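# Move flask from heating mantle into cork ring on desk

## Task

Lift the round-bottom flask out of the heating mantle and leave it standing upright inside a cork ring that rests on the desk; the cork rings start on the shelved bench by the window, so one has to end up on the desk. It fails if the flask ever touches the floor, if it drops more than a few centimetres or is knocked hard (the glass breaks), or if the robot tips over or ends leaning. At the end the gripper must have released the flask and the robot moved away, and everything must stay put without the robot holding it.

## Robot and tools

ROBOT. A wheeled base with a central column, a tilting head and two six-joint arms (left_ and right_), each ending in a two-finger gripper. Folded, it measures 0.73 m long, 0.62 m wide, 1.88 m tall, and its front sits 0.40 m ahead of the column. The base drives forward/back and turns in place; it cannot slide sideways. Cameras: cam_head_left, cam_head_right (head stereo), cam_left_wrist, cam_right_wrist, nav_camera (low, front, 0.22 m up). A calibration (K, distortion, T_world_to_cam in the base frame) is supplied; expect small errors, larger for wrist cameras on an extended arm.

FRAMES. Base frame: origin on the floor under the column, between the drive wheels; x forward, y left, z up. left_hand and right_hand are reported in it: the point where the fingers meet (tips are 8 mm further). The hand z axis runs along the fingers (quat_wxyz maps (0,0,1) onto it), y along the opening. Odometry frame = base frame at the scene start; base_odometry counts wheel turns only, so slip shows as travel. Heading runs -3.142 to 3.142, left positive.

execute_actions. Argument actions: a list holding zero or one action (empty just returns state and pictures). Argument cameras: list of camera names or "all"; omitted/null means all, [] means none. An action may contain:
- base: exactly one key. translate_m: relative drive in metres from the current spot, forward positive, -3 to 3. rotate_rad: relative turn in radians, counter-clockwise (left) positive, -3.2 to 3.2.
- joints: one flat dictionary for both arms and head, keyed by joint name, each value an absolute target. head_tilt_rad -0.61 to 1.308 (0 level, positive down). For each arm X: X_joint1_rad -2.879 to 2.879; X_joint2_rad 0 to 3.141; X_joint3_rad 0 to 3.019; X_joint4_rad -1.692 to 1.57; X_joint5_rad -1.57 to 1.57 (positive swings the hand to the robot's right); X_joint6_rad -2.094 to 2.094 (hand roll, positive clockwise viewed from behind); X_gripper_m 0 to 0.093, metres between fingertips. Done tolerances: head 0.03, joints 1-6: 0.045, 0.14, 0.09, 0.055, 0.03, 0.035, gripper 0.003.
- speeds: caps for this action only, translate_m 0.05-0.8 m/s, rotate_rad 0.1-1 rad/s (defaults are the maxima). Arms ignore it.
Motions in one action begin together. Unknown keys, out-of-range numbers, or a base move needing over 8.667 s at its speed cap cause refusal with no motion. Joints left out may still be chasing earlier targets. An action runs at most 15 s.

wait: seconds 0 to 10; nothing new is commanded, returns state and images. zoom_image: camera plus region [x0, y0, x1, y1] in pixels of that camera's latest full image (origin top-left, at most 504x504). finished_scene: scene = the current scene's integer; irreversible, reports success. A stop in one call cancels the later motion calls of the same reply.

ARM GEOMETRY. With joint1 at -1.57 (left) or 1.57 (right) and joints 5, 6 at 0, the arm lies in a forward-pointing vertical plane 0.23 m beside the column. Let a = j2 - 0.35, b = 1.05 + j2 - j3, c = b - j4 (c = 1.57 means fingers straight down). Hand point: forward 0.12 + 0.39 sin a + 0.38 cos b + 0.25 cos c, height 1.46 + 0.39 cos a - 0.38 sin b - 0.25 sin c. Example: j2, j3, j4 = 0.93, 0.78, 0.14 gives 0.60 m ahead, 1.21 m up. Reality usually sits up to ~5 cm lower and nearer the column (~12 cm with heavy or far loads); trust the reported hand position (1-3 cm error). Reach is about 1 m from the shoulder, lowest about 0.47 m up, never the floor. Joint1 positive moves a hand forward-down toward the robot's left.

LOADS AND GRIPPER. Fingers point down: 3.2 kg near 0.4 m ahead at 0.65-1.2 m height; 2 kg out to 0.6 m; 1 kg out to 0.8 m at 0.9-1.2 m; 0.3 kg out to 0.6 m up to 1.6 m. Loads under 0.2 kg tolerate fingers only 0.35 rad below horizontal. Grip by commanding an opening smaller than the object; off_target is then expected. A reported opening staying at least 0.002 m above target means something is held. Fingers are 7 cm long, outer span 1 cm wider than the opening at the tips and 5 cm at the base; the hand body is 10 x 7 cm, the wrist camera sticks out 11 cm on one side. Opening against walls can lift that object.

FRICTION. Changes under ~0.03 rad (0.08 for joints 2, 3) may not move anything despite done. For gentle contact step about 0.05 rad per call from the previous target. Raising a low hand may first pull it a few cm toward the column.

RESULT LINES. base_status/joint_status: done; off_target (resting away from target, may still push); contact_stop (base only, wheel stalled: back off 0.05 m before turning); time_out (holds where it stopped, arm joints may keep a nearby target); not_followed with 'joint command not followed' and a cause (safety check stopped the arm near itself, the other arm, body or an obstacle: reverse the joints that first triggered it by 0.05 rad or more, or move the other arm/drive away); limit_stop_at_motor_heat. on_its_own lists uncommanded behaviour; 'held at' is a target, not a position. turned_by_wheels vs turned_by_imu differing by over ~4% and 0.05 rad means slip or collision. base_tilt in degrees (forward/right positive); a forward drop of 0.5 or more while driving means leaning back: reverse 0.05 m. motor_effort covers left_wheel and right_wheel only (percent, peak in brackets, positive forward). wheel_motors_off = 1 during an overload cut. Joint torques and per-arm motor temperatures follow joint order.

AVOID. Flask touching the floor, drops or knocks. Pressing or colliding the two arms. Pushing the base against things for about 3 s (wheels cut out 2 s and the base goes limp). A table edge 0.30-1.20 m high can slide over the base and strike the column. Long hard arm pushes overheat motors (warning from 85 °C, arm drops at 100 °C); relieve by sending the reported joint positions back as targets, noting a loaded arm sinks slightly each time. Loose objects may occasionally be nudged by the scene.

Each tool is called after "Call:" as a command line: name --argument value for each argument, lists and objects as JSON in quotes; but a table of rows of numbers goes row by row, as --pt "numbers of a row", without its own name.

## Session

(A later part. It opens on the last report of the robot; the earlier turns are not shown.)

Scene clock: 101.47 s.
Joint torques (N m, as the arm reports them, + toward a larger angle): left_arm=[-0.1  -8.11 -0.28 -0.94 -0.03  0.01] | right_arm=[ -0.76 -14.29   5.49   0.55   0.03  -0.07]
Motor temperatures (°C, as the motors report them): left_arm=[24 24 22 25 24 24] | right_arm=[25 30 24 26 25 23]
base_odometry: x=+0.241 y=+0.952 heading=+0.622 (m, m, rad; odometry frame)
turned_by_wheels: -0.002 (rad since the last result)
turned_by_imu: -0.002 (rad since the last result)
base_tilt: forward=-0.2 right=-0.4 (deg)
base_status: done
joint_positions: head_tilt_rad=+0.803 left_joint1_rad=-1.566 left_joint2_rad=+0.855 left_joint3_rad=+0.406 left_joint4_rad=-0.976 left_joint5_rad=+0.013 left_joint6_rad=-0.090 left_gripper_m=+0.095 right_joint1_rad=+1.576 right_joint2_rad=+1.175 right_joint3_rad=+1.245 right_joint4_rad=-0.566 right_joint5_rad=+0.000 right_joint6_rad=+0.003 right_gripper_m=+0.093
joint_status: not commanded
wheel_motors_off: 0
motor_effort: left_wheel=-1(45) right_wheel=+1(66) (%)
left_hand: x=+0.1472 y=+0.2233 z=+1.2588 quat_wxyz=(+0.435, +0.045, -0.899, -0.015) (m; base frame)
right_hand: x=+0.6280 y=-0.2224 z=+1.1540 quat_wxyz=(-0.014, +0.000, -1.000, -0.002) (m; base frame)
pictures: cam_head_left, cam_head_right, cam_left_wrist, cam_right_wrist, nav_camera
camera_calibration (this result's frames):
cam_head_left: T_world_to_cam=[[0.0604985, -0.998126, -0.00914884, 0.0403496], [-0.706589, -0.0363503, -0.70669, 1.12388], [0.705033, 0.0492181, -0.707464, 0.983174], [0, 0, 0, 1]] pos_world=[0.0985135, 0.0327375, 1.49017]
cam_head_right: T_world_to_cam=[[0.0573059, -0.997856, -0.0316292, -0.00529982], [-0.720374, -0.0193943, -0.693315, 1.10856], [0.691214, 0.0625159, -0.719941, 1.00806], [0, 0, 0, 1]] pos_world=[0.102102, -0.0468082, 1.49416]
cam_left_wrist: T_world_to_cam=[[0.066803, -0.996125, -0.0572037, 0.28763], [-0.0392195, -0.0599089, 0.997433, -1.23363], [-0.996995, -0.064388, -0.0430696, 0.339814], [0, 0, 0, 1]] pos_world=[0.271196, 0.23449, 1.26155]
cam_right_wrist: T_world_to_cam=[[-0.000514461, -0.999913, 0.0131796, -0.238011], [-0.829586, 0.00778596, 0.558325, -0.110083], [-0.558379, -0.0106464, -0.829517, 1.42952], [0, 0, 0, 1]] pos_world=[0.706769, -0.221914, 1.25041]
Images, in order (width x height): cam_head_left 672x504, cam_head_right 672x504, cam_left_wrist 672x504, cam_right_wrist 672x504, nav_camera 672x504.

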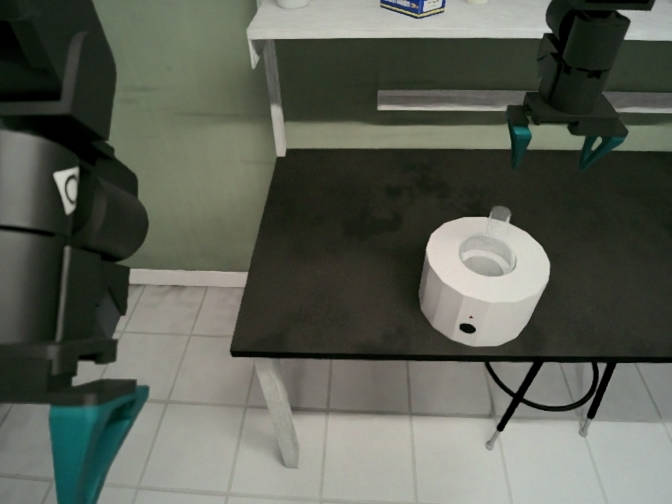

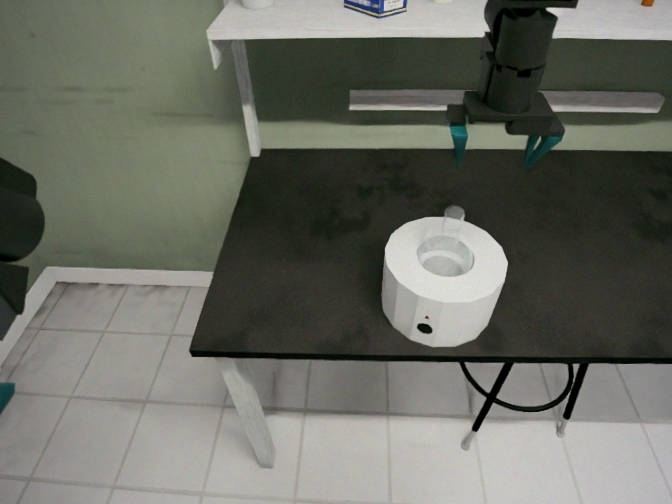

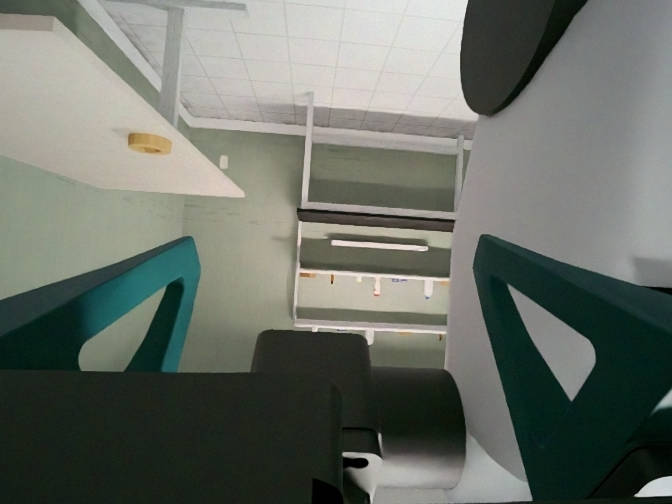

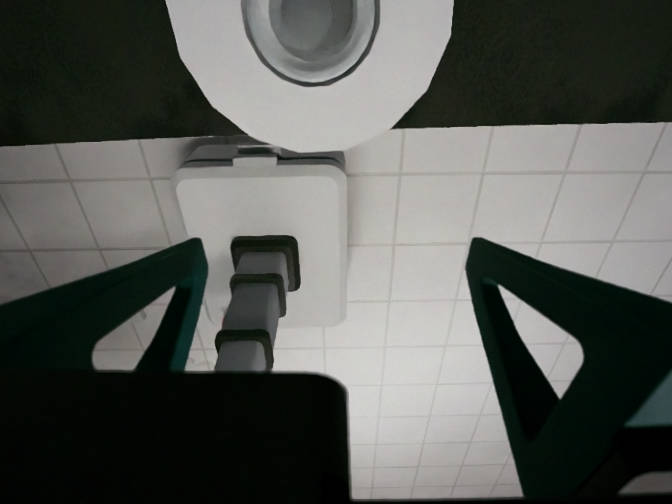

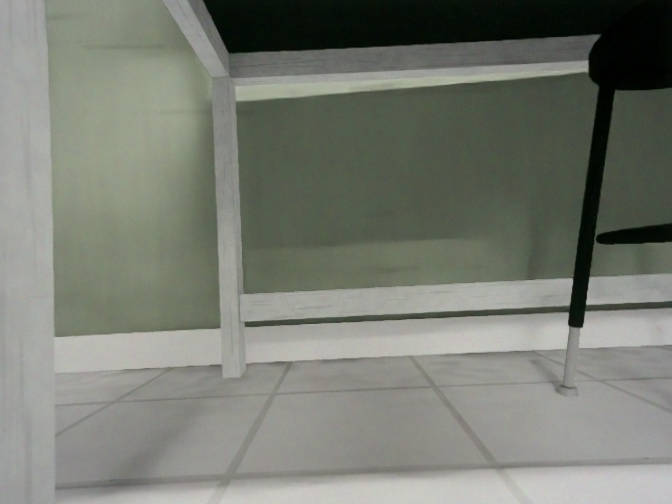

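Call:
execute_actions --actions '[{"base":{"rotate_rad":0.02},"joints":{"right_joint2_rad":1.56,"right_joint3_rad":1.39,"right_joint4_rad":-0.35}}]' --cameras '["cam_head_left","cam_right_wrist"]'

Call:
execute_actions --actions '[{"base":{"translate_m":0.06},"speeds":{"translate_m":0.1}}]' --cameras '["cam_head_left","cam_right_wrist"]'

Scene clock: 106.73 s.
Joint torques (N m, as the arm reports them, + toward a larger angle): left_arm=[-0.3  -8.22 -0.24 -1.14 -0.04  0.  ] | right_arm=[ -0.74 -18.19   3.62   0.7    0.02  -0.07]
Motor temperatures (°C, as the motors report them): left_arm=[24 24 22 25 24 24] | right_arm=[25 30 24 26 25 23]
base_odometry: x=+0.241 y=+0.952 heading=+0.639 (m, m, rad; odometry frame)
turned_by_wheels: +0.017 (rad since the last result)
turned_by_imu: +0.016 (rad since the last result)
base_tilt: forward=-0.2 right=-0.4 (deg)
base_status: done
joint_positions: head_tilt_rad=+0.803 left_joint1_rad=-1.566 left_joint2_rad=+0.855 left_joint3_rad=+0.406 left_joint4_rad=-0.976 left_joint5_rad=+0.013 left_joint6_rad=-0.090 left_gripper_m=+0.095 right_joint1_rad=+1.577 right_joint2_rad=+1.580 right_joint3_rad=+1.383 right_joint4_rad=-0.351 right_joint5_rad=+0.000 right_joint6_rad=+0.003 right_gripper_m=+0.093
joint_status: all done
wheel_motors_off: 0
motor_effort: left_wheel=-4(51) right_wheel=+3(50) (%)
left_hand: x=+0.1472 y=+0.2233 z=+1.2588 quat_wxyz=(+0.435, +0.045, -0.899, -0.015) (m; base frame)
right_hand: x=+0.6033 y=-0.2211 z=+0.9758 quat_wxyz=(+0.012, +0.000, -1.000, -0.003) (m; base frame)
pictures: cam_head_left, cam_right_wrist
camera_calibration (this result's frames):
cam_head_left: T_world_to_cam=[[0.0604985, -0.998126, -0.00914884, 0.0403496], [-0.706589, -0.0363503, -0.70669, 1.12388], [0.705033, 0.0492181, -0.707464, 0.983174], [0, 0, 0, 1]] pos_world=[0.0985135, 0.0327375, 1.49017]
cam_right_wrist: T_world_to_cam=[[0.000831101, -0.999919, 0.0126714, -0.234668], [-0.798834, 0.00695862, 0.601512, -0.0919709], [-0.601551, -0.0106222, -0.798763, 1.26398], [0, 0, 0, 1]] pos_world=[0.687076, -0.220583, 1.06792]
Images, in order (width x height): cam_head_left 672x504, cam_right_wrist 672x504.

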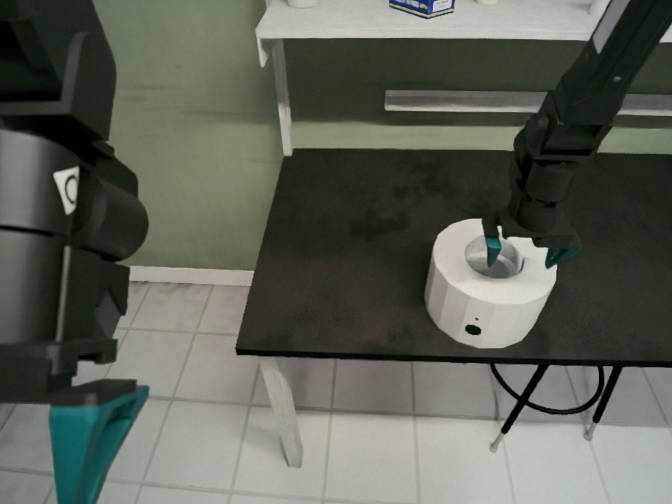

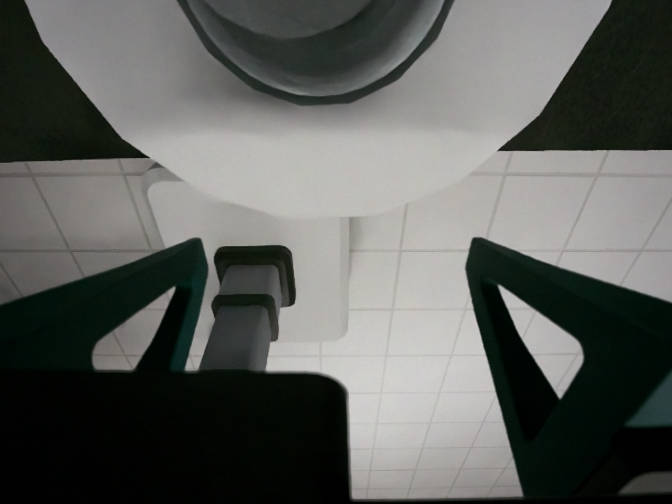

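Scene clock: 108.27 s.
Joint torques (N m, as the arm reports them, + toward a larger angle): left_arm=[ 0.02 -8.34 -0.21 -1.04 -0.04  0.01] | right_arm=[ -0.8  -18.19   3.57   0.64   0.03  -0.07]
Motor temperatures (°C, as the motors report them): left_arm=[24 24 22 25 24 24] | right_arm=[25 30 24 26 25 23]
base_odometry: x=+0.289 y=+0.988 heading=+0.640 (m, m, rad; odometry frame)
turned_by_wheels: +0.001 (rad since the last result)
turned_by_imu: +0.001 (rad since the last result)
base_tilt: forward=-0.2 right=-0.3 (deg)
base_status: done
joint_positions: head_tilt_rad=+0.803 left_joint1_rad=-1.566 left_joint2_rad=+0.855 left_joint3_rad=+0.406 left_joint4_rad=-0.976 left_joint5_rad=+0.013 left_joint6_rad=-0.090 left_gripper_m=+0.095 right_joint1_rad=+1.577 right_joint2_rad=+1.580 right_joint3_rad=+1.384 right_joint4_rad=-0.351 right_joint5_rad=+0.000 right_joint6_rad=+0.003 right_gripper_m=+0.093
joint_status: not commanded
wheel_motors_off: 0
motor_effort: left_wheel=+2(43) right_wheel=-1(37) (%)
left_hand: x=+0.1470 y=+0.2233 z=+1.2589 quat_wxyz=(+0.435, +0.045, -0.899, -0.015) (m; base frame)
right_hand: x=+0.6040 y=-0.2211 z=+0.9761 quat_wxyz=(+0.012, +0.000, -1.000, -0.003) (m; base frame)
pictures: cam_head_left, cam_right_wrist
camera_calibration (this result's frames):
cam_head_left: T_world_to_cam=[[0.0604971, -0.998126, -0.00915786, 0.0403635], [-0.706694, -0.0363503, -0.706584, 1.12373], [0.704928, 0.0492181, -0.707569, 0.983341], [0, 0, 0, 1]] pos_world=[0.0985061, 0.0327375, 1.49016]
cam_right_wrist: T_world_to_cam=[[0.000810212, -0.999919, 0.0126686, -0.234656], [-0.799521, 0.00696151, 0.600597, -0.0903091], [-0.600637, -0.0106154, -0.799451, 1.26471], [0, 0, 0, 1]] pos_world=[0.687617, -0.220583, 1.06829]
Images, in order (width x height): cam_head_left 672x504, cam_right_wrist 672x504.

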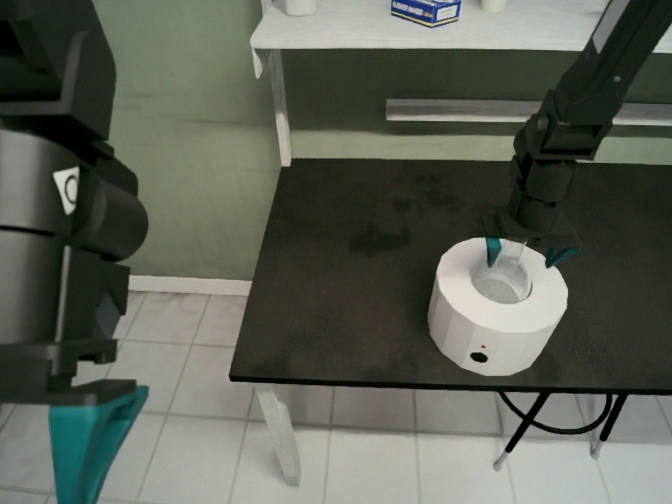

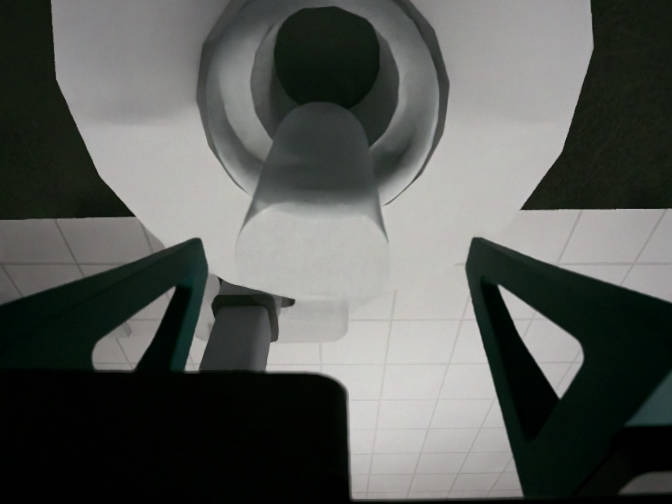

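Call:
execute_actions --actions '[{"base":{"translate_m":0.032},"speeds":{"translate_m":0.1}}]' --cameras '["cam_right_wrist"]'

Call:
execute_actions --actions '[{"joints":{"right_gripper_m":0.0}}]' --cameras '["cam_head_left","cam_right_wrist"]'

Call:
execute_actions --actions '[{"joints":{"right_joint2_rad":1.5,"right_joint3_rad":1.37,"right_joint4_rad":-0.39}}]' --cameras '["cam_head_left","cam_right_wrist"]'

Scene clock: 113.50 s.
Joint torques (N m, as the arm reports them, + toward a larger angle): left_arm=[-0.2  -8.13 -0.21 -0.94 -0.03  0.  ] | right_arm=[ -0.7  -18.1    3.61   0.68   0.02  -0.07]
Motor temperatures (°C, as the motors report them): left_arm=[24 24 22 25 24 24] | right_arm=[25 31 24 26 25 23]
base_odometry: x=+0.315 y=+1.007 heading=+0.641 (m, m, rad; odometry frame)
turned_by_wheels: +0.001 (rad since the last result)
turned_by_imu: +0.000 (rad since the last result)
base_tilt: forward=-0.2 right=-0.3 (deg)
base_status: done
joint_positions: head_tilt_rad=+0.803 left_joint1_rad=-1.566 left_joint2_rad=+0.855 left_joint3_rad=+0.407 left_joint4_rad=-0.976 left_joint5_rad=+0.013 left_joint6_rad=-0.090 left_gripper_m=+0.095 right_joint1_rad=+1.577 right_joint2_rad=+1.579 right_joint3_rad=+1.384 right_joint4_rad=-0.351 right_joint5_rad=+0.000 right_joint6_rad=+0.003 right_gripper_m=+0.093
joint_status: not commanded
wheel_motors_off: 0
motor_effort: left_wheel=+0(36) right_wheel=-1(37) (%)
left_hand: x=+0.1476 y=+0.2233 z=+1.2587 quat_wxyz=(+0.435, +0.045, -0.899, -0.015) (m; base frame)
right_hand: x=+0.6042 y=-0.2211 z=+0.9763 quat_wxyz=(+0.012, +0.000, -1.000, -0.003) (m; base frame)
pictures: cam_right_wrist
camera_calibration (this result's frames):
cam_right_wrist: T_world_to_cam=[[0.000803249, -0.999919, 0.0126677, -0.234654], [-0.79975, 0.00696248, 0.600292, -0.0898362], [-0.600332, -0.0106132, -0.79968, 1.26501], [0, 0, 0, 1]] pos_world=[0.687765, -0.220584, 1.0685]
Images, in order (width x height): cam_right_wrist 672x504.

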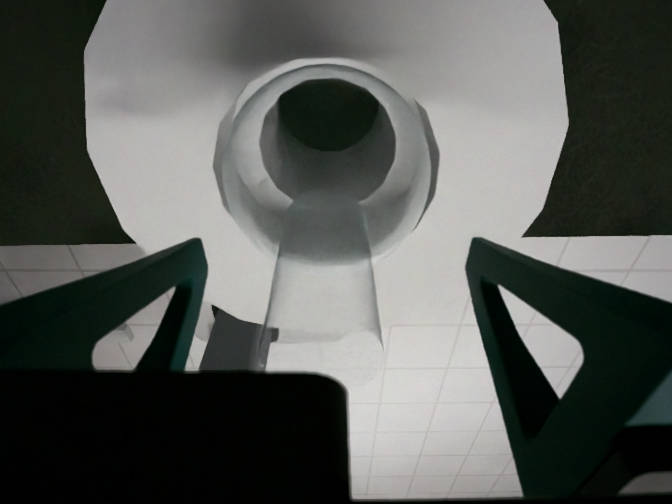

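Scene clock: 114.20 s.
Joint torques (N m, as the arm reports them, + toward a larger angle): left_arm=[ 0.07 -8.46 -0.26 -0.96 -0.02 -0.03] | right_arm=[ -0.87 -18.06   3.58   0.71   0.2   -0.07]
Motor temperatures (°C, as the motors report them): left_arm=[24 24 22 25 24 24] | right_arm=[25 31 24 26 25 23]
base_odometry: x=+0.315 y=+1.007 heading=+0.641 (m, m, rad; odometry frame)
turned_by_wheels: +0.000 (rad since the last result)
turned_by_imu: +0.000 (rad since the last result)
base_tilt: forward=-0.2 right=-0.4 (deg)
base_status: not commanded
joint_positions: head_tilt_rad=+0.803 left_joint1_rad=-1.566 left_joint2_rad=+0.855 left_joint3_rad=+0.407 left_joint4_rad=-0.976 left_joint5_rad=+0.013 left_joint6_rad=-0.090 left_gripper_m=+0.095 right_joint1_rad=+1.578 right_joint2_rad=+1.579 right_joint3_rad=+1.384 right_joint4_rad=-0.351 right_joint5_rad=-0.005 right_joint6_rad=+0.003 right_gripper_m=+0.033
joint_status: right_gripper_m off_target (ended at +0.033, target +0.000)
wheel_motors_off: 0
motor_effort: left_wheel=-1(1) right_wheel=-1(1) (%)
left_hand: x=+0.1476 y=+0.2233 z=+1.2587 quat_wxyz=(+0.435, +0.045, -0.899, -0.015) (m; base frame)
right_hand: x=+0.6042 y=-0.2200 z=+0.9763 quat_wxyz=(+0.012, +0.000, -1.000, -0.005) (m; base frame)
pictures: cam_head_left, cam_right_wrist
camera_calibration (this result's frames):
cam_head_left: T_world_to_cam=[[0.0604965, -0.998126, -0.00916176, 0.0403696], [-0.70674, -0.0363503, -0.706539, 1.12366], [0.704882, 0.0492181, -0.707615, 0.983413], [0, 0, 0, 1]] pos_world=[0.0985029, 0.0327375, 1.49016]
cam_right_wrist: T_world_to_cam=[[0.00125926, -0.999972, 0.00737084, -0.228659], [-0.799744, 0.00341795, 0.600331, -0.0906732], [-0.600339, -0.00665076, -0.799718, 1.26593], [0, 0, 0, 1]] pos_world=[0.687763, -0.219924, 1.06851]
Images, in order (width x height): cam_head_left 672x504, cam_right_wrist 672x504.

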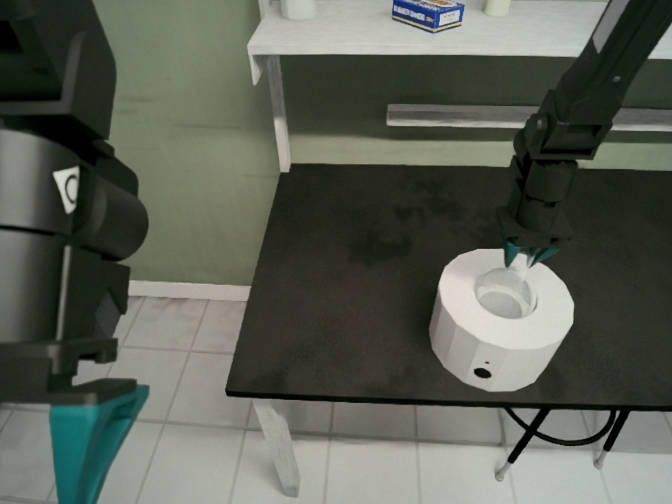

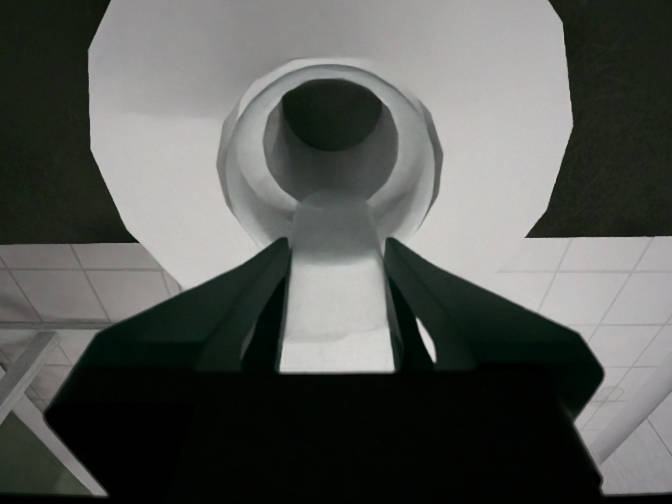

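Scene clock: 114.93 s.
Joint torques (N m, as the arm reports them, + toward a larger angle): left_arm=[ 0.22 -8.2  -0.26 -0.95 -0.03 -0.02] | right_arm=[ -0.76 -19.52   2.8    0.42   0.13  -0.07]
Motor temperatures (°C, as the motors report them): left_arm=[24 24 22 25 24 24] | right_arm=[25 31 24 26 25 23]
base_odometry: x=+0.315 y=+1.007 heading=+0.641 (m, m, rad; odometry frame)
turned_by_wheels: +0.000 (rad since the last result)
turned_by_imu: +0.000 (rad since the last result)
base_tilt: forward=-0.2 right=-0.4 (deg)
base_status: not commanded
joint_positions: head_tilt_rad=+0.803 left_joint1_rad=-1.566 left_joint2_rad=+0.855 left_joint3_rad=+0.407 left_joint4_rad=-0.976 left_joint5_rad=+0.013 left_joint6_rad=-0.090 left_gripper_m=+0.095 right_joint1_rad=+1.578 right_joint2_rad=+1.537 right_joint3_rad=+1.376 right_joint4_rad=-0.385 right_joint5_rad=-0.002 right_joint6_rad=+0.003 right_gripper_m=+0.033
joint_status: all done
wheel_motors_off: 0
motor_effort: left_wheel=+1(2) right_wheel=-1(1) (%)
left_hand: x=+0.1476 y=+0.2233 z=+1.2587 quat_wxyz=(+0.435, +0.045, -0.899, -0.015) (m; base frame)
right_hand: x=+0.6111 y=-0.2205 z=+0.9960 quat_wxyz=(+0.011, +0.000, -1.000, -0.004) (m; base frame)
pictures: cam_head_left, cam_right_wrist
camera_calibration (this result's frames):
cam_head_left: T_world_to_cam=[[0.0604965, -0.998126, -0.00916176, 0.0403696], [-0.70674, -0.0363503, -0.706539, 1.12366], [0.704882, 0.0492181, -0.707615, 0.983413], [0, 0, 0, 1]] pos_world=[0.0985029, 0.0327375, 1.49016]
cam_right_wrist: T_world_to_cam=[[0.00130094, -0.999953, 0.00965737, -0.231598], [-0.800207, 0.00475078, 0.599705, -0.0957622], [-0.599722, -0.00850808, -0.800163, 1.28554], [0, 0, 0, 1]] pos_world=[0.694639, -0.220195, 1.08831]
Images, in order (width x height): cam_head_left 672x504, cam_right_wrist 672x504.

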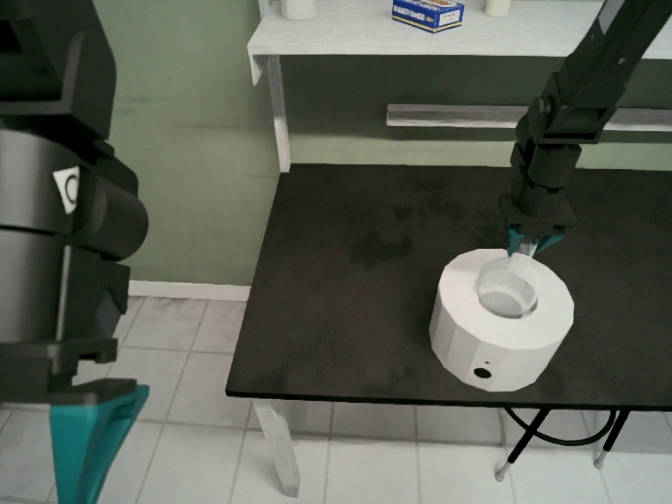

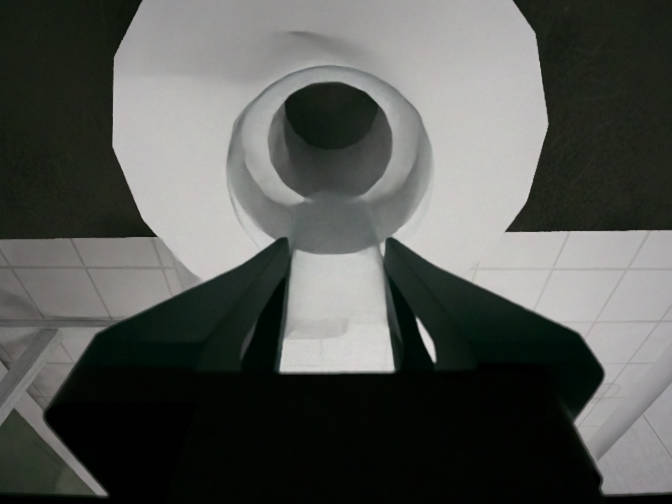

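Call:
execute_actions --actions '[{"joints":{"right_joint2_rad":1.42,"right_joint3_rad":1.33,"right_joint4_rad":-0.43}}]' --cameras '[]'

Call:
execute_actions --actions '[{"joints":{"right_joint2_rad":1.33,"right_joint3_rad":1.29,"right_joint4_rad":-0.48}}]' --cameras '[]'

Call:
execute_actions --actions '[{"joints":{"right_joint2_rad":1.1,"right_joint3_rad":1.22,"right_joint4_rad":-0.65}}]' --cameras '["cam_head_left"]'

Call:
execute_actions --actions '[{"base":{"translate_m":-1.17}}]' --cameras '[]'

Call:
execute_actions --actions '[{"base":{"rotate_rad":1.52}}]' --cameras '["cam_head_left","cam_head_right","cam_right_wrist"]'

Scene clock: 124.63 s.
Joint torques (N m, as the arm reports them, + toward a larger angle): left_arm=[ 0.1  -8.33 -0.37 -1.04 -0.03 -0.03] | right_arm=[ -0.91 -18.23   3.64   0.23   0.12  -0.07]
Motor temperatures (°C, as the motors report them): left_arm=[24 24 22 25 24 24] | right_arm=[25 31 23 26 25 23]
base_odometry: x=+0.315 y=+1.007 heading=+0.641 (m, m, rad; odometry frame)
turned_by_wheels: +0.000 (rad since the last result)
turned_by_imu: -0.001 (rad since the last result)
base_tilt: forward=-0.1 right=-0.4 (deg)
base_status: not commanded
joint_positions: head_tilt_rad=+0.803 left_joint1_rad=-1.566 left_joint2_rad=+0.855 left_joint3_rad=+0.407 left_joint4_rad=-0.976 left_joint5_rad=+0.013 left_joint6_rad=-0.090 left_gripper_m=+0.095 right_joint1_rad=+1.578 right_joint2_rad=+1.442 right_joint3_rad=+1.332 right_joint4_rad=-0.420 right_joint5_rad=-0.002 right_joint6_rad=+0.003 right_gripper_m=+0.033
joint_status: all done
wheel_motors_off: 0
motor_effort: left_wheel=+1(1) right_wheel=-1(1) (%)
left_hand: x=+0.1476 y=+0.2233 z=+1.2587 quat_wxyz=(+0.435, +0.045, -0.899, -0.015) (m; base frame)
right_hand: x=+0.6179 y=-0.2208 z=+1.0367 quat_wxyz=(+0.003, +0.000, -1.000, -0.004) (m; base frame)
pictures: none
No camera images: the call's "cameras" was empty. Leave "cameras" out to get every camera's image.

Scene clock: 125.47 s.
Joint torques (N m, as the arm reports them, + toward a larger angle): left_arm=[-0.16 -8.13 -0.26 -1.07 -0.03 -0.01] | right_arm=[ -0.84 -18.44   4.34   0.48   0.12  -0.06]
Motor temperatures (°C, as the motors report them): left_arm=[24 24 22 25 24 24] | right_arm=[25 31 23 26 25 23]
base_odometry: x=+0.315 y=+1.007 heading=+0.641 (m, m, rad; odometry frame)
turned_by_wheels: +0.000 (rad since the last result)
turned_by_imu: +0.000 (rad since the last result)
base_tilt: forward=-0.2 right=-0.4 (deg)
base_status: not commanded
joint_positions: head_tilt_rad=+0.803 left_joint1_rad=-1.566 left_joint2_rad=+0.855 left_joint3_rad=+0.407 left_joint4_rad=-0.976 left_joint5_rad=+0.013 left_joint6_rad=-0.090 left_gripper_m=+0.095 right_joint1_rad=+1.578 right_joint2_rad=+1.359 right_joint3_rad=+1.285 right_joint4_rad=-0.477 right_joint5_rad=-0.002 right_joint6_rad=+0.003 right_gripper_m=+0.033
joint_status: all done
wheel_motors_off: 0
motor_effort: left_wheel=+3(2) right_wheel=-1(1) (%)
left_hand: x=+0.1476 y=+0.2233 z=+1.2587 quat_wxyz=(+0.435, +0.045, -0.899, -0.015) (m; base frame)
right_hand: x=+0.6097 y=-0.2210 z=+1.0703 quat_wxyz=(+0.014, +0.000, -1.000, -0.004) (m; base frame)
pictures: none
No camera images: the call's "cameras" was empty. Leave "cameras" out to get every camera's image.

Scene clock: 126.70 s.
Joint torques (N m, as the arm reports them, + toward a larger angle): left_arm=[-0.18 -7.94 -0.27 -1.07 -0.02 -0.03] | right_arm=[ -0.86 -14.69   6.3    0.44   0.11  -0.07]
Motor temperatures (°C, as the motors report them): left_arm=[24 24 22 25 24 24] | right_arm=[25 31 23 26 25 23]
base_odometry: x=+0.315 y=+1.007 heading=+0.641 (m, m, rad; odometry frame)
turned_by_wheels: +0.000 (rad since the last result)
turned_by_imu: +0.000 (rad since the last result)
base_tilt: forward=-0.1 right=-0.4 (deg)
base_status: not commanded
joint_positions: head_tilt_rad=+0.803 left_joint1_rad=-1.566 left_joint2_rad=+0.855 left_joint3_rad=+0.407 left_joint4_rad=-0.976 left_joint5_rad=+0.013 left_joint6_rad=-0.090 left_gripper_m=+0.095 right_joint1_rad=+1.578 right_joint2_rad=+1.091 right_joint3_rad=+1.207 right_joint4_rad=-0.645 right_joint5_rad=-0.002 right_joint6_rad=+0.003 right_gripper_m=+0.033
joint_status: all done
wheel_motors_off: 0
motor_effort: left_wheel=+0(1) right_wheel=-1(2) (%)
left_hand: x=+0.1476 y=+0.2233 z=+1.2587 quat_wxyz=(+0.435, +0.045, -0.899, -0.015) (m; base frame)
right_hand: x=+0.6112 y=-0.2217 z=+1.1866 quat_wxyz=(+0.003, +0.000, -1.000, -0.004) (m; base frame)
pictures: cam_head_left
camera_calibration (this result's frames):
cam_head_left: T_world_to_cam=[[0.0604965, -0.998126, -0.00916176, 0.0403696], [-0.70674, -0.0363503, -0.706539, 1.12366], [0.704882, 0.0492181, -0.707615, 0.983413], [0, 0, 0, 1]] pos_world=[0.0985029, 0.0327375, 1.49016]
Images, in order (width x height): cam_head_left 672x504.

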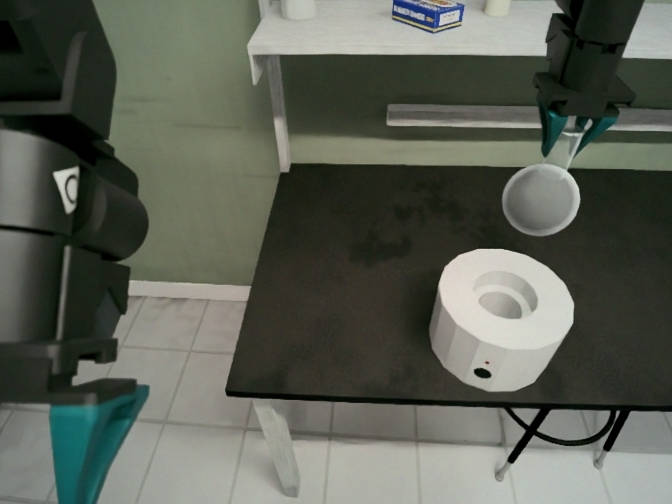

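Scene clock: 130.27 s.
Joint torques (N m, as the arm reports them, + toward a larger angle): left_arm=[ 0.13 -8.18 -0.28 -1.07 -0.05 -0.04] | right_arm=[ -0.69 -14.93   6.26   0.5    0.1   -0.07]
Motor temperatures (°C, as the motors report them): left_arm=[24 24 22 25 24 24] | right_arm=[25 31 24 26 25 23]
base_odometry: x=-0.623 y=+0.307 heading=+0.642 (m, m, rad; odometry frame)
turned_by_wheels: +0.001 (rad since the last result)
turned_by_imu: +0.000 (rad since the last result)
base_tilt: forward=-0.1 right=-0.4 (deg)
base_status: done
joint_positions: head_tilt_rad=+0.803 left_joint1_rad=-1.566 left_joint2_rad=+0.855 left_joint3_rad=+0.404 left_joint4_rad=-0.976 left_joint5_rad=+0.013 left_joint6_rad=-0.090 left_gripper_m=+0.095 right_joint1_rad=+1.578 right_joint2_rad=+1.091 right_joint3_rad=+1.207 right_joint4_rad=-0.647 right_joint5_rad=-0.002 right_joint6_rad=+0.003 right_gripper_m=+0.033
joint_status: not commanded
wheel_motors_off: 0
motor_effort: left_wheel=+0(63) right_wheel=+0(54) (%)
left_hand: x=+0.1462 y=+0.2233 z=+1.2591 quat_wxyz=(+0.436, +0.045, -0.899, -0.015) (m; base frame)
right_hand: x=+0.6109 y=-0.2217 z=+1.1866 quat_wxyz=(+0.004, +0.000, -1.000, -0.004) (m; base frame)
pictures: none
No camera images: the call's "cameras" was empty. Leave "cameras" out to get every camera's image.

Scene clock: 133.10 s.
Joint torques (N m, as the arm reports them, + toward a larger angle): left_arm=[-0.14 -7.61 -0.19 -1.02 -0.02 -0.02] | right_arm=[ -0.86 -14.78   6.3    0.48   0.02  -0.07]
Motor temperatures (°C, as the motors report them): left_arm=[24 24 22 25 24 24] | right_arm=[25 31 24 26 25 23]
base_odometry: x=-0.623 y=+0.307 heading=+2.161 (m, m, rad; odometry frame)
turned_by_wheels: +1.519 (rad since the last result)
turned_by_imu: +1.498 (rad since the last result)
base_tilt: forward=-0.2 right=-0.4 (deg)
base_status: done
joint_positions: head_tilt_rad=+0.803 left_joint1_rad=-1.566 left_joint2_rad=+0.855 left_joint3_rad=+0.404 left_joint4_rad=-0.976 left_joint5_rad=+0.013 left_joint6_rad=-0.090 left_gripper_m=+0.095 right_joint1_rad=+1.578 right_joint2_rad=+1.091 right_joint3_rad=+1.207 right_joint4_rad=-0.647 right_joint5_rad=+0.000 right_joint6_rad=+0.003 right_gripper_m=+0.033
joint_status: not commanded
wheel_motors_off: 0
motor_effort: left_wheel=-4(48) right_wheel=+2(56) (%)
left_hand: x=+0.1462 y=+0.2233 z=+1.2591 quat_wxyz=(+0.436, +0.045, -0.899, -0.015) (m; base frame)
right_hand: x=+0.6109 y=-0.2221 z=+1.1866 quat_wxyz=(+0.004, +0.000, -1.000, -0.003) (m; base frame)
pictures: cam_head_left, cam_head_right, cam_right_wrist
camera_calibration (this result's frames):
cam_head_left: T_world_to_cam=[[0.0604953, -0.998126, -0.00917, 0.0403823], [-0.706836, -0.0363503, -0.706443, 1.12352], [0.704786, 0.0492181, -0.707711, 0.983566], [0, 0, 0, 1]] pos_world=[0.0984961, 0.0327375, 1.49015]
cam_head_right: T_world_to_cam=[[0.0572949, -0.997856, -0.0316493, -0.0052684], [-0.720617, -0.0193943, -0.693063, 1.10819], [0.690962, 0.0625159, -0.720182, 1.00844], [0, 0, 0, 1]] pos_world=[0.102086, -0.0468082, 1.49414]
cam_right_wrist: T_world_to_cam=[[0.00108329, -0.999924, 0.0122934, -0.238014], [-0.80927, 0.00634499, 0.587403, -0.189757], [-0.587437, -0.010585, -0.809201, 1.44064], [0, 0, 0, 1]] pos_world=[0.692978, -0.221543, 1.28016]
Images, in order (width x height): cam_head_left 672x504, cam_head_right 672x504, cam_right_wrist 672x504.

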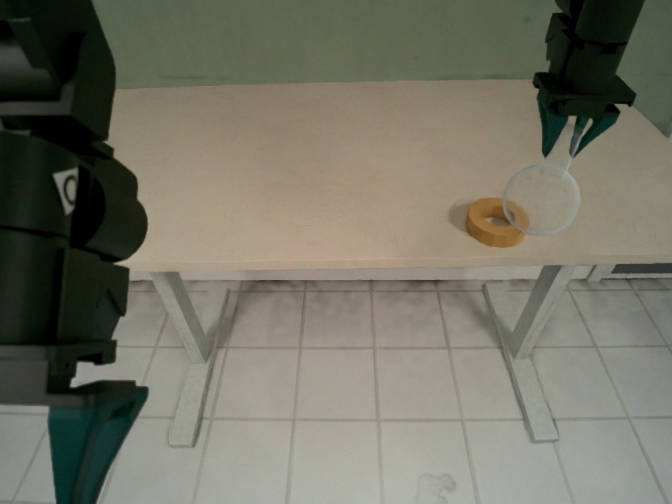

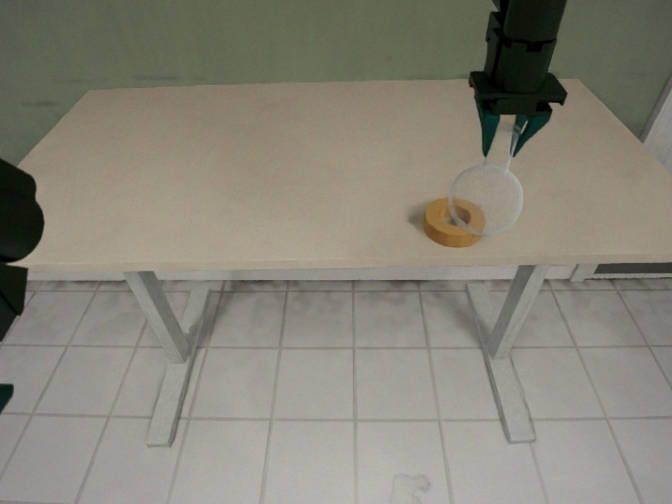

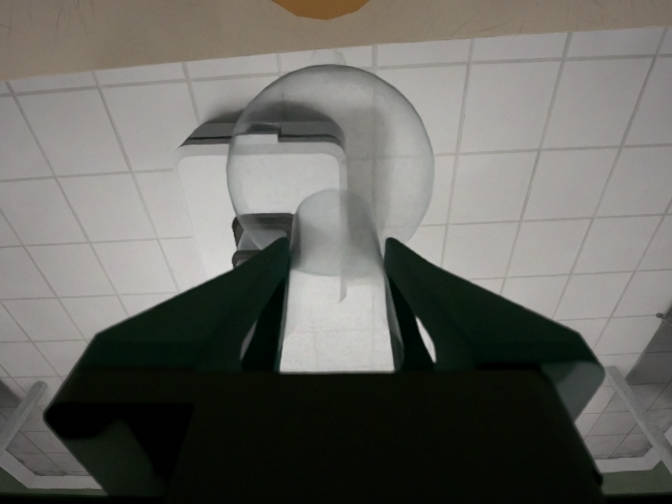

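Call:
execute_actions --actions '[{"base":{"translate_m":0.115},"joints":{"right_joint2_rad":1.2,"right_joint3_rad":1.25,"right_joint4_rad":-0.575}}]' --cameras '["cam_head_left","cam_head_right","cam_right_wrist"]'

Scene clock: 137.63 s.
Joint torques (N m, as the arm reports them, + toward a larger angle): left_arm=[ 0.07 -7.94 -0.6  -1.   -0.01  0.  ] | right_arm=[ -0.71 -16.22   6.92   0.85   0.02  -0.07]
Motor temperatures (°C, as the motors report them): left_arm=[24 24 22 25 24 24] | right_arm=[25 31 24 26 25 23]
base_odometry: x=-0.687 y=+0.403 heading=+2.162 (m, m, rad; odometry frame)
turned_by_wheels: +0.001 (rad since the last result)
turned_by_imu: +0.001 (rad since the last result)
base_tilt: forward=-0.2 right=-0.4 (deg)
base_status: done
joint_positions: head_tilt_rad=+0.803 left_joint1_rad=-1.566 left_joint2_rad=+0.855 left_joint3_rad=+0.410 left_joint4_rad=-0.976 left_joint5_rad=+0.013 left_joint6_rad=-0.090 left_gripper_m=+0.095 right_joint1_rad=+1.578 right_joint2_rad=+1.208 right_joint3_rad=+1.220 right_joint4_rad=-0.581 right_joint5_rad=+0.000 right_joint6_rad=+0.003 right_gripper_m=+0.033
joint_status: all done
wheel_motors_off: 0
motor_effort: left_wheel=+3(55) right_wheel=-1(61) (%)
left_hand: x=+0.1491 y=+0.2233 z=+1.2583 quat_wxyz=(+0.434, +0.045, -0.900, -0.015) (m; base frame)
right_hand: x=+0.5996 y=-0.2218 z=+1.1324 quat_wxyz=(+0.023, +0.000, -1.000, -0.003) (m; base frame)
pictures: cam_head_left, cam_head_right, cam_right_wrist
camera_calibration (this result's frames):
cam_head_left: T_world_to_cam=[[0.0604952, -0.998126, -0.00917051, 0.0403831], [-0.706842, -0.0363503, -0.706437, 1.12351], [0.70478, 0.0492181, -0.707717, 0.983575], [0, 0, 0, 1]] pos_world=[0.0984957, 0.0327375, 1.49015]
cam_head_right: T_world_to_cam=[[0.0572946, -0.997856, -0.0316497, -0.00526764], [-0.720622, -0.0193943, -0.693056, 1.10818], [0.690956, 0.0625159, -0.720188, 1.00845], [0, 0, 0, 1]] pos_world=[0.102085, -0.0468082, 1.49414]
cam_right_wrist: T_world_to_cam=[[0.00177935, -0.999922, 0.012369, -0.237556], [-0.78628, 0.00624349, 0.617839, -0.215282], [-0.617868, -0.0108249, -0.786208, 1.38234], [0, 0, 0, 1]] pos_world=[0.685254, -0.22123, 1.22275]
Images, in order (width x height): cam_head_left 672x504, cam_head_right 672x504, cam_right_wrist 672x504.

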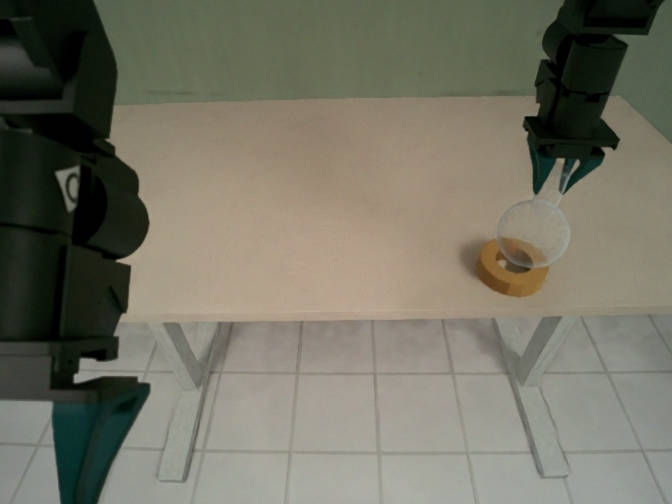

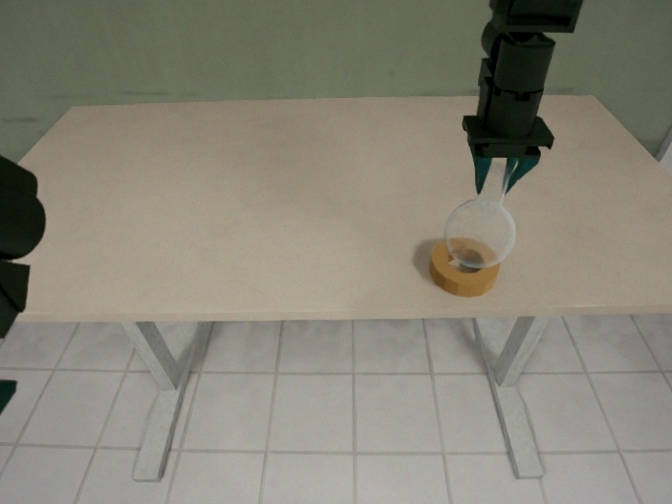

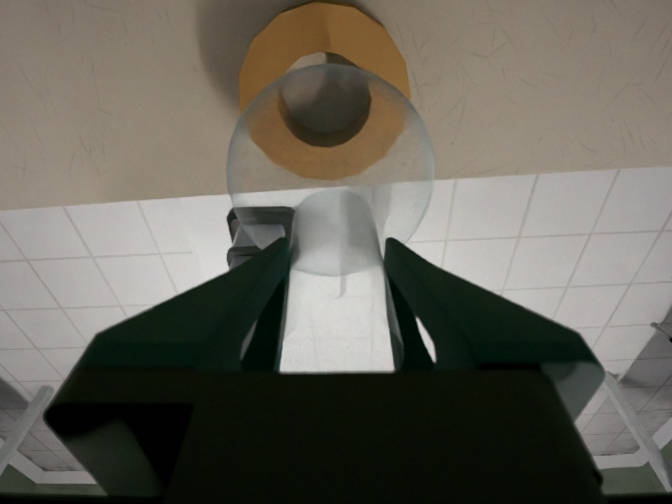

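Call:
execute_actions --actions '[{"joints":{"right_joint2_rad":1.25,"right_joint3_rad":1.285,"right_joint4_rad":-0.53}}]' --cameras '["cam_right_wrist"]'

Call:
execute_actions --actions '[{"joints":{"right_joint2_rad":1.29,"right_joint4_rad":-0.51}}]' --cameras '["cam_head_right","cam_right_wrist"]'

Scene clock: 142.90 s.
Joint torques (N m, as the arm reports them, + toward a larger angle): left_arm=[-0.38 -8.37 -0.5  -1.04 -0.02 -0.01] | right_arm=[ -0.73 -15.09   7.34   1.09   0.02  -0.06]
Motor temperatures (°C, as the motors report them): left_arm=[24 24 22 25 24 24] | right_arm=[25 31 25 26 25 23]
base_odometry: x=-0.687 y=+0.403 heading=+2.162 (m, m, rad; odometry frame)
turned_by_wheels: +0.000 (rad since the last result)
turned_by_imu: -0.001 (rad since the last result)
base_tilt: forward=-0.2 right=-0.4 (deg)
base_status: not commanded
joint_positions: head_tilt_rad=+0.803 left_joint1_rad=-1.566 left_joint2_rad=+0.855 left_joint3_rad=+0.410 left_joint4_rad=-0.976 left_joint5_rad=+0.013 left_joint6_rad=-0.090 left_gripper_m=+0.095 right_joint1_rad=+1.578 right_joint2_rad=+1.231 right_joint3_rad=+1.251 right_joint4_rad=-0.538 right_joint5_rad=+0.000 right_joint6_rad=+0.003 right_gripper_m=+0.033
joint_status: all done
wheel_motors_off: 0
motor_effort: left_wheel=+2(3) right_wheel=-1(1) (%)
left_hand: x=+0.1491 y=+0.2233 z=+1.2583 quat_wxyz=(+0.434, +0.045, -0.900, -0.015) (m; base frame)
right_hand: x=+0.6205 y=-0.2217 z=+1.1270 quat_wxyz=(-0.003, +0.000, -1.000, -0.003) (m; base frame)
pictures: cam_right_wrist
camera_calibration (this result's frames):
cam_right_wrist: T_world_to_cam=[[0.000847348, -0.999924, 0.0122616, -0.236724], [-0.816819, 0.00638158, 0.576858, -0.130369], [-0.576893, -0.0105043, -0.816752, 1.40001], [0, 0, 0, 1]] pos_world=[0.701368, -0.221168, 1.22157]
Images, in order (width x height): cam_right_wrist 672x504.

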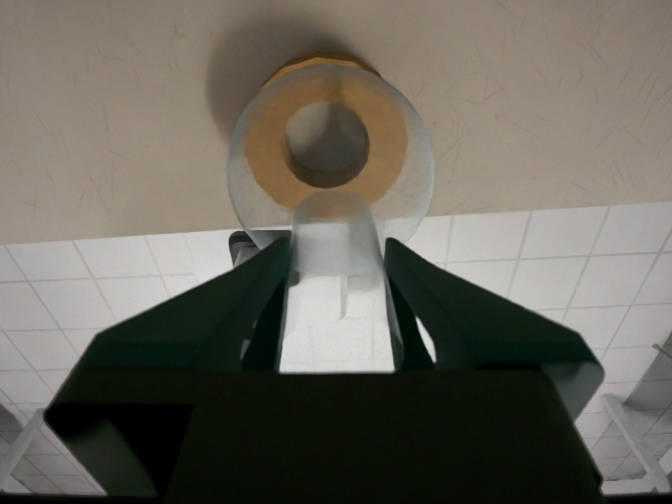

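Scene clock: 143.67 s.
Joint torques (N m, as the arm reports them, + toward a larger angle): left_arm=[ 0.1  -8.15 -0.44 -0.98 -0.04 -0.03] | right_arm=[ -0.8  -15.31   6.63   1.     0.02  -0.07]
Motor temperatures (°C, as the motors report them): left_arm=[24 24 22 25 24 24] | right_arm=[25 31 25 26 25 23]
base_odometry: x=-0.687 y=+0.403 heading=+2.162 (m, m, rad; odometry frame)
turned_by_wheels: +0.000 (rad since the last result)
turned_by_imu: +0.000 (rad since the last result)
base_tilt: forward=-0.1 right=-0.4 (deg)
base_status: not commanded
joint_positions: head_tilt_rad=+0.803 left_joint1_rad=-1.566 left_joint2_rad=+0.855 left_joint3_rad=+0.410 left_joint4_rad=-0.976 left_joint5_rad=+0.013 left_joint6_rad=-0.090 left_gripper_m=+0.095 right_joint1_rad=+1.578 right_joint2_rad=+1.279 right_joint3_rad=+1.255 right_joint4_rad=-0.519 right_joint5_rad=+0.000 right_joint6_rad=+0.003 right_gripper_m=+0.033
joint_status: all done
wheel_motors_off: 0
motor_effort: left_wheel=+2(2) right_wheel=-1(1) (%)
left_hand: x=+0.1491 y=+0.2233 z=+1.2583 quat_wxyz=(+0.434, +0.045, -0.900, -0.015) (m; base frame)
right_hand: x=+0.6115 y=-0.2216 z=+1.1044 quat_wxyz=(+0.009, +0.000, -1.000, -0.003) (m; base frame)
pictures: cam_head_right, cam_right_wrist
camera_calibration (this result's frames):
cam_head_right: T_world_to_cam=[[0.0572946, -0.997856, -0.0316497, -0.00526765], [-0.720622, -0.0193943, -0.693056, 1.10818], [0.690956, 0.0625159, -0.720188, 1.00845], [0, 0, 0, 1]] pos_world=[0.102085, -0.0468082, 1.49414]
cam_right_wrist: T_world_to_cam=[[0.00128484, -0.999923, 0.0123181, -0.236667], [-0.802722, 0.00631462, 0.596319, -0.154861], [-0.596352, -0.0106542, -0.802653, 1.37272], [0, 0, 0, 1]] pos_world=[0.694617, -0.221046, 1.19708]
Images, in order (width x height): cam_head_right 672x504, cam_right_wrist 672x504.

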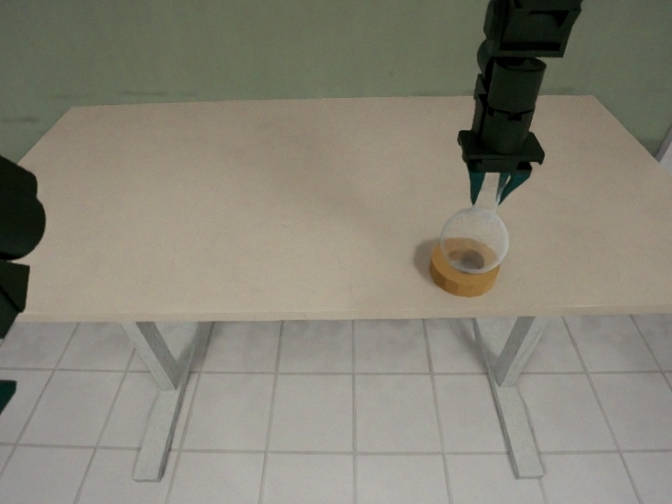

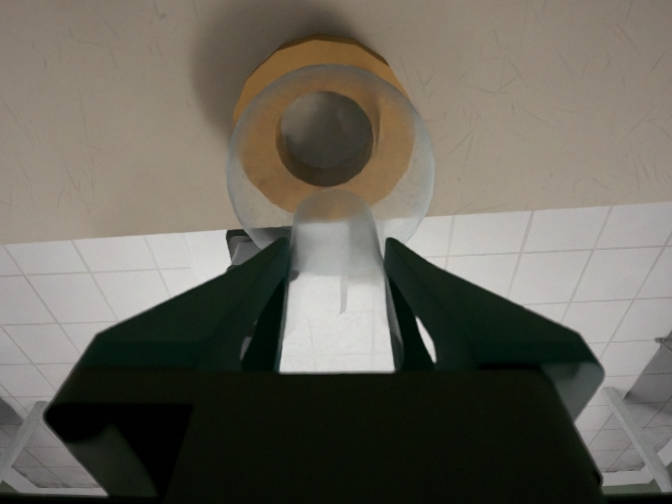

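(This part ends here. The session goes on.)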